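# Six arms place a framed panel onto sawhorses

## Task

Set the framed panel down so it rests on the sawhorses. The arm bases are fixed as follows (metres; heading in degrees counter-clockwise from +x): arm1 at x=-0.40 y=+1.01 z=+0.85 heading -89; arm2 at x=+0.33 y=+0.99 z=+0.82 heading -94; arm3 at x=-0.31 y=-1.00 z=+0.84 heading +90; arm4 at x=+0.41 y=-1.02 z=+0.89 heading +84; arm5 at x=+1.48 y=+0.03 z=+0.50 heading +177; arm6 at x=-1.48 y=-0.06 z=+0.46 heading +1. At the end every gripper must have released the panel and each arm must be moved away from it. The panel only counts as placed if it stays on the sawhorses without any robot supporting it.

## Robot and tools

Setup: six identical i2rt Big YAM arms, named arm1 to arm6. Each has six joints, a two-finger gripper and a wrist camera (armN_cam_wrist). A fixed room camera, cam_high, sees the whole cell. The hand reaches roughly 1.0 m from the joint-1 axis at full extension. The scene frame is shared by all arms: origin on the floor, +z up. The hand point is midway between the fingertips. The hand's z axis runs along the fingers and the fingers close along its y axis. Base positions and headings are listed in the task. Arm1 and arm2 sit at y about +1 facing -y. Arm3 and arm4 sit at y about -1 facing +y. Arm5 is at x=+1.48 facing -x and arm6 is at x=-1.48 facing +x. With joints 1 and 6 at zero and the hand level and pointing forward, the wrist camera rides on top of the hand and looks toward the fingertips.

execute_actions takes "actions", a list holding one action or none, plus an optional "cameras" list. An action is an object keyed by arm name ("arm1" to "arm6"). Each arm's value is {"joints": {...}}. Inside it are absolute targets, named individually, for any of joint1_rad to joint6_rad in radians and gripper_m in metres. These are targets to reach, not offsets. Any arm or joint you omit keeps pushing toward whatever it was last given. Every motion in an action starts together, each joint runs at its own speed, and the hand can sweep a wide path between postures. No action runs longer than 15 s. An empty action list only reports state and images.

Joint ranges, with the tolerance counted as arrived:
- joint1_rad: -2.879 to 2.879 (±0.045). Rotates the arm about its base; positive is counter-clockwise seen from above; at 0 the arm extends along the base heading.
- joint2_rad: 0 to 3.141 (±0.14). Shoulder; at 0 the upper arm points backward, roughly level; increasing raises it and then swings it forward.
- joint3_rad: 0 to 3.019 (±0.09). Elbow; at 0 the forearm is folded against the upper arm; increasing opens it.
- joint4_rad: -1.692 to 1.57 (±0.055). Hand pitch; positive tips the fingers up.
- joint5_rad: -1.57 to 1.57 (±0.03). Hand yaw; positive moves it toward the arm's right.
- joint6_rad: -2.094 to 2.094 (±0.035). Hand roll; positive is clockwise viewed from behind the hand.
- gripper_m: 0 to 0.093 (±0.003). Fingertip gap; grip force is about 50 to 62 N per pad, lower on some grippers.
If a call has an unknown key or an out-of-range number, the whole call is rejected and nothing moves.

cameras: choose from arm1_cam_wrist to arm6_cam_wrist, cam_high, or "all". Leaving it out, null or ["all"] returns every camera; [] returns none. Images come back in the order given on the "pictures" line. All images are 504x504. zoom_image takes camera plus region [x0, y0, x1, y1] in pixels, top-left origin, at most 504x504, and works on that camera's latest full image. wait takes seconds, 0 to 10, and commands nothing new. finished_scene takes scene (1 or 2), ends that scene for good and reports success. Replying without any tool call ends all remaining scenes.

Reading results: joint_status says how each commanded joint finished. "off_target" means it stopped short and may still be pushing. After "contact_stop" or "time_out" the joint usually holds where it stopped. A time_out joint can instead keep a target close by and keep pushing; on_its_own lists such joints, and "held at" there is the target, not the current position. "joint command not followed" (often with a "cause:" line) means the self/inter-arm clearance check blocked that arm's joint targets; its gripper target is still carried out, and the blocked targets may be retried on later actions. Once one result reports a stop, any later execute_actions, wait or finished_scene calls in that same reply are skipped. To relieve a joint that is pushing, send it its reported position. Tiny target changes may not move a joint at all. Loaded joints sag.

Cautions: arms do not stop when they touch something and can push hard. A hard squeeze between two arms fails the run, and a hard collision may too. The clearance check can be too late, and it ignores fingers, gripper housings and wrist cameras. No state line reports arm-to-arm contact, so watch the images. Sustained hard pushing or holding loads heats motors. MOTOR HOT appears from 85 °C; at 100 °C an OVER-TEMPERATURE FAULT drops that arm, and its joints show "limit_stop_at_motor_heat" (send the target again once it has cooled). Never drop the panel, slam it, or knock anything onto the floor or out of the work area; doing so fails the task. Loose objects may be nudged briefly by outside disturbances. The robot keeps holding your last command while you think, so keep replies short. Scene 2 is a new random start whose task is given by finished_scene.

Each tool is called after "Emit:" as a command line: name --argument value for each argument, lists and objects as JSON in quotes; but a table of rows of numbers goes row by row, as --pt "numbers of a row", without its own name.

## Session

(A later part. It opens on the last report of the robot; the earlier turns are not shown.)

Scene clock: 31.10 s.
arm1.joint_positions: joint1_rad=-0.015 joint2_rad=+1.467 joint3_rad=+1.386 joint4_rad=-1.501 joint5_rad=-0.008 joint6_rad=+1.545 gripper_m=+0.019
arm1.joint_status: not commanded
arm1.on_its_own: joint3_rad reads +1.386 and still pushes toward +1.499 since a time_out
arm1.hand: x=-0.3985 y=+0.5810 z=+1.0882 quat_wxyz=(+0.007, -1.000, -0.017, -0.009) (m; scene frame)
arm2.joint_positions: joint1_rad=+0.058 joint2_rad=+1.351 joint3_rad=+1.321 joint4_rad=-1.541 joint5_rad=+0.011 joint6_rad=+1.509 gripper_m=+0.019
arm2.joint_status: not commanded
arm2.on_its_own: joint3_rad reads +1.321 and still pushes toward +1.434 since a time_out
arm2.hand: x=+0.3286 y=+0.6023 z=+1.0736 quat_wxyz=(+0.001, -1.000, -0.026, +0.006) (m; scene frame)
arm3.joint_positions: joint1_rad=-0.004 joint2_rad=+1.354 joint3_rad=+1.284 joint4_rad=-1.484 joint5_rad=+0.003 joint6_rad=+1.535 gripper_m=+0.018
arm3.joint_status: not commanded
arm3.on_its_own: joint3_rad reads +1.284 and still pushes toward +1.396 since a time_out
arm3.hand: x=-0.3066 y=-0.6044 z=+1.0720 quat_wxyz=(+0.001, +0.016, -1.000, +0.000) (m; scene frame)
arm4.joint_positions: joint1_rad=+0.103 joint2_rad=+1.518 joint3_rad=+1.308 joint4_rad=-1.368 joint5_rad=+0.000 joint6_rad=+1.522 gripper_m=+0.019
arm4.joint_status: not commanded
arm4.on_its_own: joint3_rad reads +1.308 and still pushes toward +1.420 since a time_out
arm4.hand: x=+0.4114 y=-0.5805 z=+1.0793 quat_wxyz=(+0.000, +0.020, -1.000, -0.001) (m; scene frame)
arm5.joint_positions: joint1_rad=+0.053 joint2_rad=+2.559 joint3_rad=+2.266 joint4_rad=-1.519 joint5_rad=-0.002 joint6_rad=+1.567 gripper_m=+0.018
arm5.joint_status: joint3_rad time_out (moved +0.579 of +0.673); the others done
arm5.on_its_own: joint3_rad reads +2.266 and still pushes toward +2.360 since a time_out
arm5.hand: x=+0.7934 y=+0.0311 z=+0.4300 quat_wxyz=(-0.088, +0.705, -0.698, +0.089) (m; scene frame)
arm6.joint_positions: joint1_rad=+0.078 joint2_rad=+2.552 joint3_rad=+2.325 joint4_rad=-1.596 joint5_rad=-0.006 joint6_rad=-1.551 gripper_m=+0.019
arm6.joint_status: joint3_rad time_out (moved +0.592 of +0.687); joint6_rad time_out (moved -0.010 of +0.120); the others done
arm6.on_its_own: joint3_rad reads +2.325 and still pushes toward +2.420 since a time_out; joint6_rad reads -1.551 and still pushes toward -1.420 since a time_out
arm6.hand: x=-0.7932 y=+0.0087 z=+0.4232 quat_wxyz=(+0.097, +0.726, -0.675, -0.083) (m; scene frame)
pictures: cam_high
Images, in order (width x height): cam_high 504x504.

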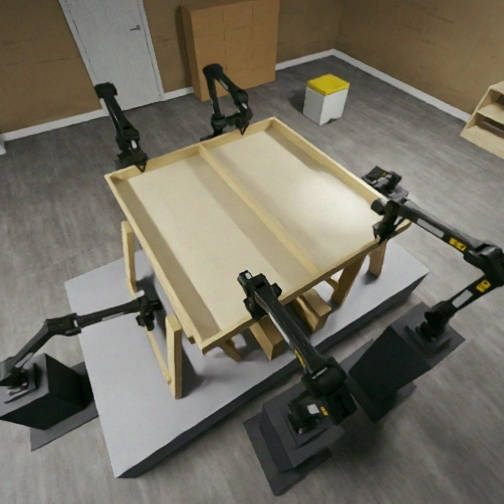

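Emit:
execute_actions --actions '[{"arm5":{"joints":{"joint2_rad":2.575,"joint3_rad":2.29,"joint4_rad":-0.62,"gripper_m":0.08}},"arm6":{"joints":{"joint1_rad":0.16,"joint2_rad":2.56,"joint3_rad":2.35,"joint4_rad":-0.69,"joint6_rad":-1.47,"gripper_m":0.08}}}]' --cameras '["cam_high","arm5_cam_wrist","arm6_cam_wrist"]'

Scene clock: 34.63 s.
arm1.joint_positions: joint1_rad=-0.015 joint2_rad=+1.467 joint3_rad=+1.386 joint4_rad=-1.501 joint5_rad=-0.008 joint6_rad=+1.545 gripper_m=+0.019
arm1.joint_status: not commanded
arm1.on_its_own: joint3_rad reads +1.386 and still pushes toward +1.499 since a time_out
arm1.hand: x=-0.3985 y=+0.5810 z=+1.0882 quat_wxyz=(+0.007, -1.000, -0.017, -0.009) (m; scene frame)
arm2.joint_positions: joint1_rad=+0.058 joint2_rad=+1.351 joint3_rad=+1.321 joint4_rad=-1.541 joint5_rad=+0.011 joint6_rad=+1.509 gripper_m=+0.019
arm2.joint_status: not commanded
arm2.on_its_own: joint3_rad reads +1.321 and still pushes toward +1.434 since a time_out
arm2.hand: x=+0.3286 y=+0.6023 z=+1.0736 quat_wxyz=(+0.001, -1.000, -0.026, +0.006) (m; scene frame)
arm3.joint_positions: joint1_rad=-0.004 joint2_rad=+1.354 joint3_rad=+1.284 joint4_rad=-1.484 joint5_rad=+0.003 joint6_rad=+1.535 gripper_m=+0.018
arm3.joint_status: not commanded
arm3.on_its_own: joint3_rad reads +1.284 and still pushes toward +1.396 since a time_out
arm3.hand: x=-0.3066 y=-0.6044 z=+1.0720 quat_wxyz=(+0.001, +0.016, -1.000, +0.000) (m; scene frame)
arm4.joint_positions: joint1_rad=+0.103 joint2_rad=+1.518 joint3_rad=+1.308 joint4_rad=-1.368 joint5_rad=+0.000 joint6_rad=+1.522 gripper_m=+0.019
arm4.joint_status: not commanded
arm4.on_its_own: joint3_rad reads +1.308 and still pushes toward +1.420 since a time_out
arm4.hand: x=+0.4114 y=-0.5805 z=+1.0793 quat_wxyz=(+0.000, +0.020, -1.000, -0.001) (m; scene frame)
arm5.joint_positions: joint1_rad=+0.047 joint2_rad=+2.540 joint3_rad=+2.231 joint4_rad=-0.748 joint5_rad=+0.001 joint6_rad=+1.567 gripper_m=+0.080
arm5.joint_status: joint4_rad time_out (moved +0.771 of +0.899); the others done
arm5.on_its_own: joint4_rad reads -0.748 and still pushes toward -0.620 since a time_out
arm5.hand: x=+0.6181 y=+0.0353 z=+0.4542 quat_wxyz=(+0.176, +0.686, -0.683, -0.178) (m; scene frame)
arm6.joint_positions: joint1_rad=+0.167 joint2_rad=+2.538 joint3_rad=+2.297 joint4_rad=-0.806 joint5_rad=+0.002 joint6_rad=-1.483 gripper_m=+0.080
arm6.joint_status: joint4_rad time_out (moved +0.790 of +0.906); the others done
arm6.on_its_own: joint4_rad reads -0.806 and still pushes toward -0.690 since a time_out
arm6.hand: x=-0.6234 y=+0.1003 z=+0.4461 quat_wxyz=(-0.201, +0.716, -0.649, +0.160) (m; scene frame)
pictures: arm5_cam_wrist, arm6_cam_wrist, cam_high
Images, in order (width x height): arm5_cam_wrist 504x504, arm6_cam_wrist 504x504, cam_high 504x504.

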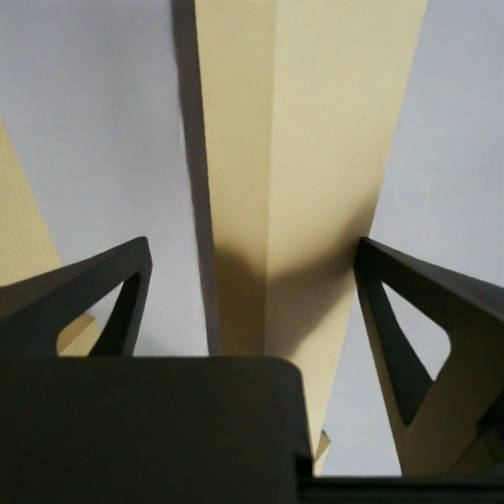

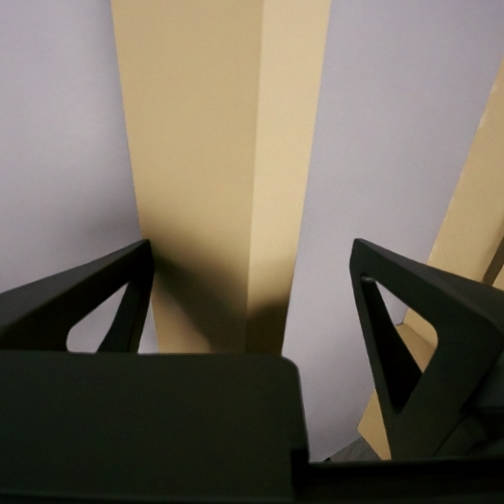

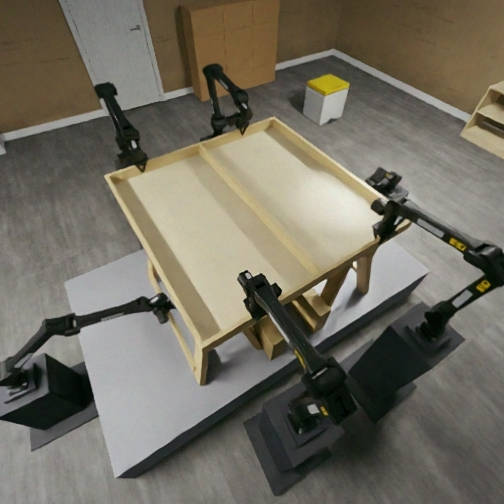

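Emit:
execute_actions --actions '[{"arm1":{"joints":{"joint2_rad":1.48,"joint3_rad":1.345,"joint4_rad":-1.335}},"arm2":{"joints":{"joint2_rad":1.34,"joint3_rad":1.264,"joint4_rad":-1.39}},"arm3":{"joints":{"joint2_rad":1.347,"joint3_rad":1.233,"joint4_rad":-1.32}},"arm4":{"joints":{"joint2_rad":1.548,"joint3_rad":1.29,"joint4_rad":-1.215}},"arm5":{"joints":{"joint2_rad":2.40,"joint3_rad":2.24,"joint4_rad":-0.87}},"arm6":{"joints":{"joint2_rad":2.40,"joint3_rad":2.30,"joint4_rad":-0.93}}}]' --cameras '["cam_high"]'

Scene clock: 37.20 s.
arm1.joint_positions: joint1_rad=-0.015 joint2_rad=+1.504 joint3_rad=+1.268 joint4_rad=-1.371 joint5_rad=-0.008 joint6_rad=+1.545 gripper_m=+0.020
arm1.joint_status: all done
arm1.hand: x=-0.3979 y=+0.5825 z=+1.0287 quat_wxyz=(+0.020, -1.000, -0.017, -0.009) (m; scene frame)
arm2.joint_positions: joint1_rad=+0.058 joint2_rad=+1.382 joint3_rad=+1.193 joint4_rad=-1.413 joint5_rad=+0.009 joint6_rad=+1.508 gripper_m=+0.019
arm2.joint_status: all done
arm2.hand: x=+0.3290 y=+0.6047 z=+1.0141 quat_wxyz=(+0.016, -1.000, -0.026, +0.004) (m; scene frame)
arm3.joint_positions: joint1_rad=-0.005 joint2_rad=+1.391 joint3_rad=+1.170 joint4_rad=-1.344 joint5_rad=+0.001 joint6_rad=+1.536 gripper_m=+0.019
arm3.joint_status: all done
arm3.hand: x=-0.3068 y=-0.6020 z=+1.0154 quat_wxyz=(+0.002, +0.015, -1.000, +0.004) (m; scene frame)
arm4.joint_positions: joint1_rad=+0.102 joint2_rad=+1.580 joint3_rad=+1.224 joint4_rad=-1.239 joint5_rad=-0.002 joint6_rad=+1.523 gripper_m=+0.019
arm4.joint_status: all done
arm4.hand: x=+0.4115 y=-0.5757 z=+1.0228 quat_wxyz=(+0.002, +0.019, -1.000, +0.007) (m; scene frame)
arm5.joint_positions: joint1_rad=+0.047 joint2_rad=+2.363 joint3_rad=+2.224 joint4_rad=-0.858 joint5_rad=+0.001 joint6_rad=+1.567 gripper_m=+0.080
arm5.joint_status: all done
arm5.hand: x=+0.6233 y=+0.0352 z=+0.5846 quat_wxyz=(+0.197, +0.680, -0.678, -0.198) (m; scene frame)
arm6.joint_positions: joint1_rad=+0.167 joint2_rad=+2.425 joint3_rad=+2.289 joint4_rad=-0.917 joint5_rad=+0.002 joint6_rad=-1.480 gripper_m=+0.080
arm6.joint_status: all done
arm6.hand: x=-0.6369 y=+0.0986 z=+0.5239 quat_wxyz=(-0.199, +0.715, -0.651, +0.158) (m; scene frame)
pictures: cam_high
Images, in order (width x height): cam_high 504x504.

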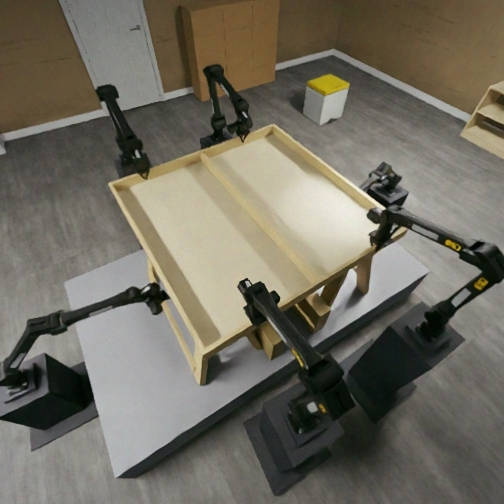

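Emit:
execute_actions --actions '[{"arm1":{"joints":{"joint2_rad":1.50,"joint3_rad":1.29,"joint4_rad":-1.345}},"arm2":{"joints":{"joint2_rad":1.37,"joint3_rad":1.215,"joint4_rad":-1.39}},"arm3":{"joints":{"joint2_rad":1.38,"joint3_rad":1.19,"joint4_rad":-1.33}},"arm4":{"joints":{"joint2_rad":1.572,"joint3_rad":1.245,"joint4_rad":-1.225}},"arm5":{"joints":{"joint2_rad":1.7,"joint3_rad":1.0,"joint4_rad":-0.5}},"arm6":{"joints":{"joint2_rad":1.7,"joint3_rad":1.05,"joint4_rad":-0.5}}}]' --cameras '["cam_high"]'

Scene clock: 39.87 s.
arm1.joint_positions: joint1_rad=-0.015 joint2_rad=+1.504 joint3_rad=+1.263 joint4_rad=-1.368 joint5_rad=-0.008 joint6_rad=+1.545 gripper_m=+0.020
arm1.joint_status: all done
arm1.hand: x=-0.3979 y=+0.5834 z=+1.0270 quat_wxyz=(+0.021, -1.000, -0.017, -0.009) (m; scene frame)
arm2.joint_positions: joint1_rad=+0.058 joint2_rad=+1.382 joint3_rad=+1.189 joint4_rad=-1.410 joint5_rad=+0.009 joint6_rad=+1.508 gripper_m=+0.019
arm2.joint_status: all done
arm2.hand: x=+0.3290 y=+0.6054 z=+1.0124 quat_wxyz=(+0.017, -1.000, -0.026, +0.004) (m; scene frame)
arm3.joint_positions: joint1_rad=-0.005 joint2_rad=+1.391 joint3_rad=+1.167 joint4_rad=-1.343 joint5_rad=+0.001 joint6_rad=+1.536 gripper_m=+0.019
arm3.joint_status: all done
arm3.hand: x=-0.3068 y=-0.6029 z=+1.0140 quat_wxyz=(+0.002, +0.015, -1.000, +0.006) (m; scene frame)
arm4.joint_positions: joint1_rad=+0.102 joint2_rad=+1.580 joint3_rad=+1.221 joint4_rad=-1.237 joint5_rad=-0.002 joint6_rad=+1.523 gripper_m=+0.019
arm4.joint_status: all done
arm4.hand: x=+0.4115 y=-0.5768 z=+1.0214 quat_wxyz=(+0.002, +0.019, -1.000, +0.008) (m; scene frame)
arm5.joint_positions: joint1_rad=+0.047 joint2_rad=+1.709 joint3_rad=+0.987 joint4_rad=-0.503 joint5_rad=+0.001 joint6_rad=+1.567 gripper_m=+0.080
arm5.joint_status: all done
arm5.hand: x=+0.9638 y=+0.0353 z=+0.5108 quat_wxyz=(+0.118, +0.699, -0.696, -0.119) (m; scene frame)
arm6.joint_positions: joint1_rad=+0.167 joint2_rad=+1.719 joint3_rad=+1.034 joint4_rad=-0.511 joint5_rad=+0.002 joint6_rad=-1.478 gripper_m=+0.080
arm6.joint_status: all done
arm6.hand: x=-0.9530 y=+0.0396 z=+0.4870 quat_wxyz=(-0.143, +0.726, -0.662, +0.116) (m; scene frame)
pictures: cam_high
Images, in order (width x height): cam_high 504x504.

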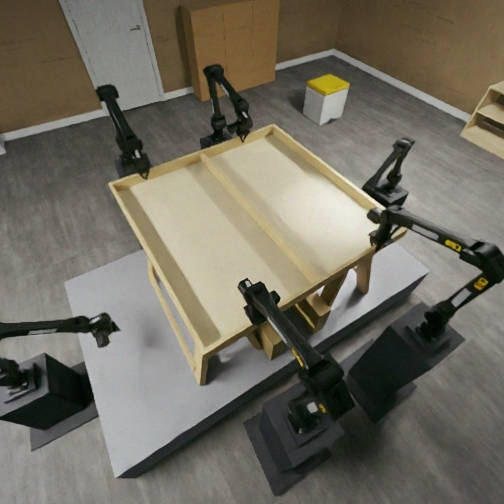

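The panel is resting on the beams. Release and lift clear.

Emit:
execute_actions --actions '[{"arm1":{"joints":{"gripper_m":0.07}},"arm2":{"joints":{"gripper_m":0.07}},"arm3":{"joints":{"gripper_m":0.07}},"arm4":{"joints":{"gripper_m":0.07}}}]' --cameras '[]'

Emit:
execute_actions --actions '[{"arm1":{"joints":{"joint2_rad":1.46,"joint3_rad":1.60,"joint4_rad":-1.67}},"arm2":{"joints":{"joint2_rad":1.34,"joint3_rad":1.51,"joint4_rad":-1.67}},"arm3":{"joints":{"joint2_rad":1.345,"joint3_rad":1.49,"joint4_rad":-1.66}},"arm4":{"joints":{"joint2_rad":1.50,"joint3_rad":1.53,"joint4_rad":-1.58}}}]' --cameras '[]'

Emit:
execute_actions --actions '[{"arm1":{"joints":{"joint2_rad":1.05,"joint3_rad":1.25}},"arm2":{"joints":{"joint2_rad":0.95,"joint3_rad":1.15}},"arm3":{"joints":{"joint2_rad":0.95,"joint3_rad":1.15}},"arm4":{"joints":{"joint2_rad":1.05,"joint3_rad":1.15}}}]' --cameras '["cam_high"]'

Scene clock: 41.03 s.
arm1.joint_positions: joint1_rad=-0.015 joint2_rad=+1.504 joint3_rad=+1.263 joint4_rad=-1.362 joint5_rad=-0.002 joint6_rad=+1.533 gripper_m=+0.070
arm1.joint_status: all done
arm1.hand: x=-0.3990 y=+0.5820 z=+1.0270 quat_wxyz=(+0.018, -1.000, -0.023, -0.006) (m; scene frame)
arm2.joint_positions: joint1_rad=+0.062 joint2_rad=+1.381 joint3_rad=+1.189 joint4_rad=-1.399 joint5_rad=+0.002 joint6_rad=+1.508 gripper_m=+0.070
arm2.joint_status: all done
arm2.hand: x=+0.3317 y=+0.6027 z=+1.0125 quat_wxyz=(+0.011, -1.000, -0.028, +0.001) (m; scene frame)
arm3.joint_positions: joint1_rad=-0.005 joint2_rad=+1.388 joint3_rad=+1.167 joint4_rad=-1.339 joint5_rad=+0.001 joint6_rad=+1.524 gripper_m=+0.070
arm3.joint_status: all done
arm3.hand: x=-0.3068 y=-0.6022 z=+1.0152 quat_wxyz=(+0.002, +0.020, -1.000, +0.003) (m; scene frame)
arm4.joint_positions: joint1_rad=+0.102 joint2_rad=+1.579 joint3_rad=+1.221 joint4_rad=-1.233 joint5_rad=-0.002 joint6_rad=+1.522 gripper_m=+0.070
arm4.joint_status: all done
arm4.hand: x=+0.4115 y=-0.5758 z=+1.0217 quat_wxyz=(+0.002, +0.019, -1.000, +0.006) (m; scene frame)
arm5.joint_positions: joint1_rad=+0.047 joint2_rad=+1.709 joint3_rad=+0.987 joint4_rad=-0.503 joint5_rad=+0.001 joint6_rad=+1.567 gripper_m=+0.080
arm5.joint_status: not commanded
arm5.hand: x=+0.9638 y=+0.0353 z=+0.5108 quat_wxyz=(+0.118, +0.699, -0.696, -0.119) (m; scene frame)
arm6.joint_positions: joint1_rad=+0.167 joint2_rad=+1.719 joint3_rad=+1.034 joint4_rad=-0.511 joint5_rad=+0.002 joint6_rad=-1.478 gripper_m=+0.080
arm6.joint_status: not commanded
arm6.hand: x=-0.9530 y=+0.0396 z=+0.4870 quat_wxyz=(-0.143, +0.726, -0.662, +0.116) (m; scene frame)
pictures: none
No camera images: the call's "cameras" was empty. Leave "cameras" out to get every camera's image.

Scene clock: 42.17 s.
arm1.joint_positions: joint1_rad=-0.015 joint2_rad=+1.453 joint3_rad=+1.568 joint4_rad=-1.653 joint5_rad=-0.002 joint6_rad=+1.532 gripper_m=+0.070
arm1.joint_status: all done
arm1.hand: x=-0.4003 y=+0.5764 z=+1.1634 quat_wxyz=(-0.015, -1.000, -0.024, -0.006) (m; scene frame)
arm2.joint_positions: joint1_rad=+0.062 joint2_rad=+1.337 joint3_rad=+1.472 joint4_rad=-1.661 joint5_rad=+0.002 joint6_rad=+1.508 gripper_m=+0.070
arm2.joint_status: all done
arm2.hand: x=+0.3318 y=+0.5999 z=+1.1368 quat_wxyz=(-0.022, -0.999, -0.028, +0.002) (m; scene frame)
arm3.joint_positions: joint1_rad=-0.005 joint2_rad=+1.336 joint3_rad=+1.453 joint4_rad=-1.650 joint5_rad=+0.001 joint6_rad=+1.523 gripper_m=+0.070
arm3.joint_status: all done
arm3.hand: x=-0.3061 y=-0.6066 z=+1.1433 quat_wxyz=(+0.002, +0.021, -1.000, -0.011) (m; scene frame)
arm4.joint_positions: joint1_rad=+0.102 joint2_rad=+1.492 joint3_rad=+1.486 joint4_rad=-1.572 joint5_rad=-0.002 joint6_rad=+1.521 gripper_m=+0.070
arm4.joint_status: all done
arm4.hand: x=+0.4116 y=-0.5826 z=+1.1580 quat_wxyz=(+0.002, +0.020, -1.000, -0.001) (m; scene frame)
arm5.joint_positions: joint1_rad=+0.047 joint2_rad=+1.709 joint3_rad=+0.987 joint4_rad=-0.503 joint5_rad=+0.001 joint6_rad=+1.567 gripper_m=+0.080
arm5.joint_status: not commanded
arm5.hand: x=+0.9638 y=+0.0353 z=+0.5108 quat_wxyz=(+0.118, +0.699, -0.696, -0.119) (m; scene frame)
arm6.joint_positions: joint1_rad=+0.167 joint2_rad=+1.719 joint3_rad=+1.034 joint4_rad=-0.511 joint5_rad=+0.002 joint6_rad=-1.478 gripper_m=+0.080
arm6.joint_status: not commanded
arm6.hand: x=-0.9530 y=+0.0396 z=+0.4870 quat_wxyz=(-0.143, +0.726, -0.662, +0.116) (m; scene frame)
pictures: none
No camera images: the call's "cameras" was empty. Leave "cameras" out to get every camera's image.

Scene clock: 43.47 s.
arm1.joint_positions: joint1_rad=-0.015 joint2_rad=+1.032 joint3_rad=+1.251 joint4_rad=-1.658 joint5_rad=-0.002 joint6_rad=+1.532 gripper_m=+0.070
arm1.joint_status: all done
arm1.hand: x=-0.4018 y=+0.7178 z=+1.1811 quat_wxyz=(-0.065, -0.998, -0.024, -0.005) (m; scene frame)
arm2.joint_positions: joint1_rad=+0.062 joint2_rad=+0.936 joint3_rad=+1.158 joint4_rad=-1.667 joint5_rad=+0.002 joint6_rad=+1.508 gripper_m=+0.070
arm2.joint_status: all done
arm2.hand: x=+0.3326 y=+0.7342 z=+1.1323 quat_wxyz=(-0.062, -0.998, -0.028, +0.003) (m; scene frame)
arm3.joint_positions: joint1_rad=-0.005 joint2_rad=+0.943 joint3_rad=+1.154 joint4_rad=-1.656 joint5_rad=+0.001 joint6_rad=+1.523 gripper_m=+0.070
arm3.joint_status: all done
arm3.hand: x=-0.3069 y=-0.7364 z=+1.1448 quat_wxyz=(+0.001, +0.021, -0.998, -0.055) (m; scene frame)
arm4.joint_positions: joint1_rad=+0.102 joint2_rad=+1.042 joint3_rad=+1.160 joint4_rad=-1.578 joint5_rad=-0.002 joint6_rad=+1.520 gripper_m=+0.070
arm4.joint_status: all done
arm4.hand: x=+0.4101 y=-0.7266 z=+1.1838 quat_wxyz=(+0.000, +0.020, -0.998, -0.060) (m; scene frame)
arm5.joint_positions: joint1_rad=+0.047 joint2_rad=+1.709 joint3_rad=+0.987 joint4_rad=-0.503 joint5_rad=+0.001 joint6_rad=+1.567 gripper_m=+0.080
arm5.joint_status: not commanded
arm5.hand: x=+0.9638 y=+0.0353 z=+0.5108 quat_wxyz=(+0.118, +0.699, -0.696, -0.119) (m; scene frame)
arm6.joint_positions: joint1_rad=+0.167 joint2_rad=+1.719 joint3_rad=+1.034 joint4_rad=-0.511 joint5_rad=+0.002 joint6_rad=-1.478 gripper_m=+0.080
arm6.joint_status: not commanded
arm6.hand: x=-0.9530 y=+0.0396 z=+0.4870 quat_wxyz=(-0.143, +0.726, -0.662, +0.116) (m; scene frame)
pictures: cam_high
Images, in order (width x height): cam_high 504x504.

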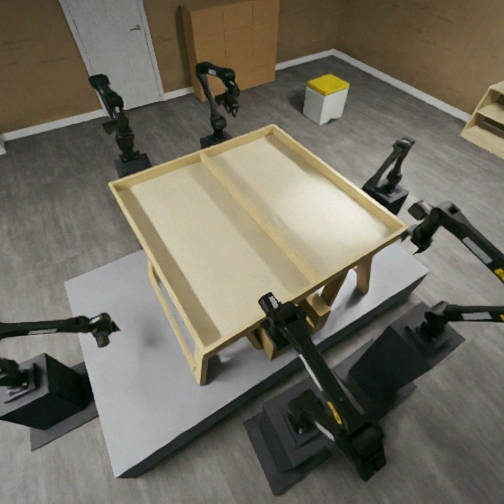

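Emit:
finished_scene --scene 2

The scene is finished: the task was done.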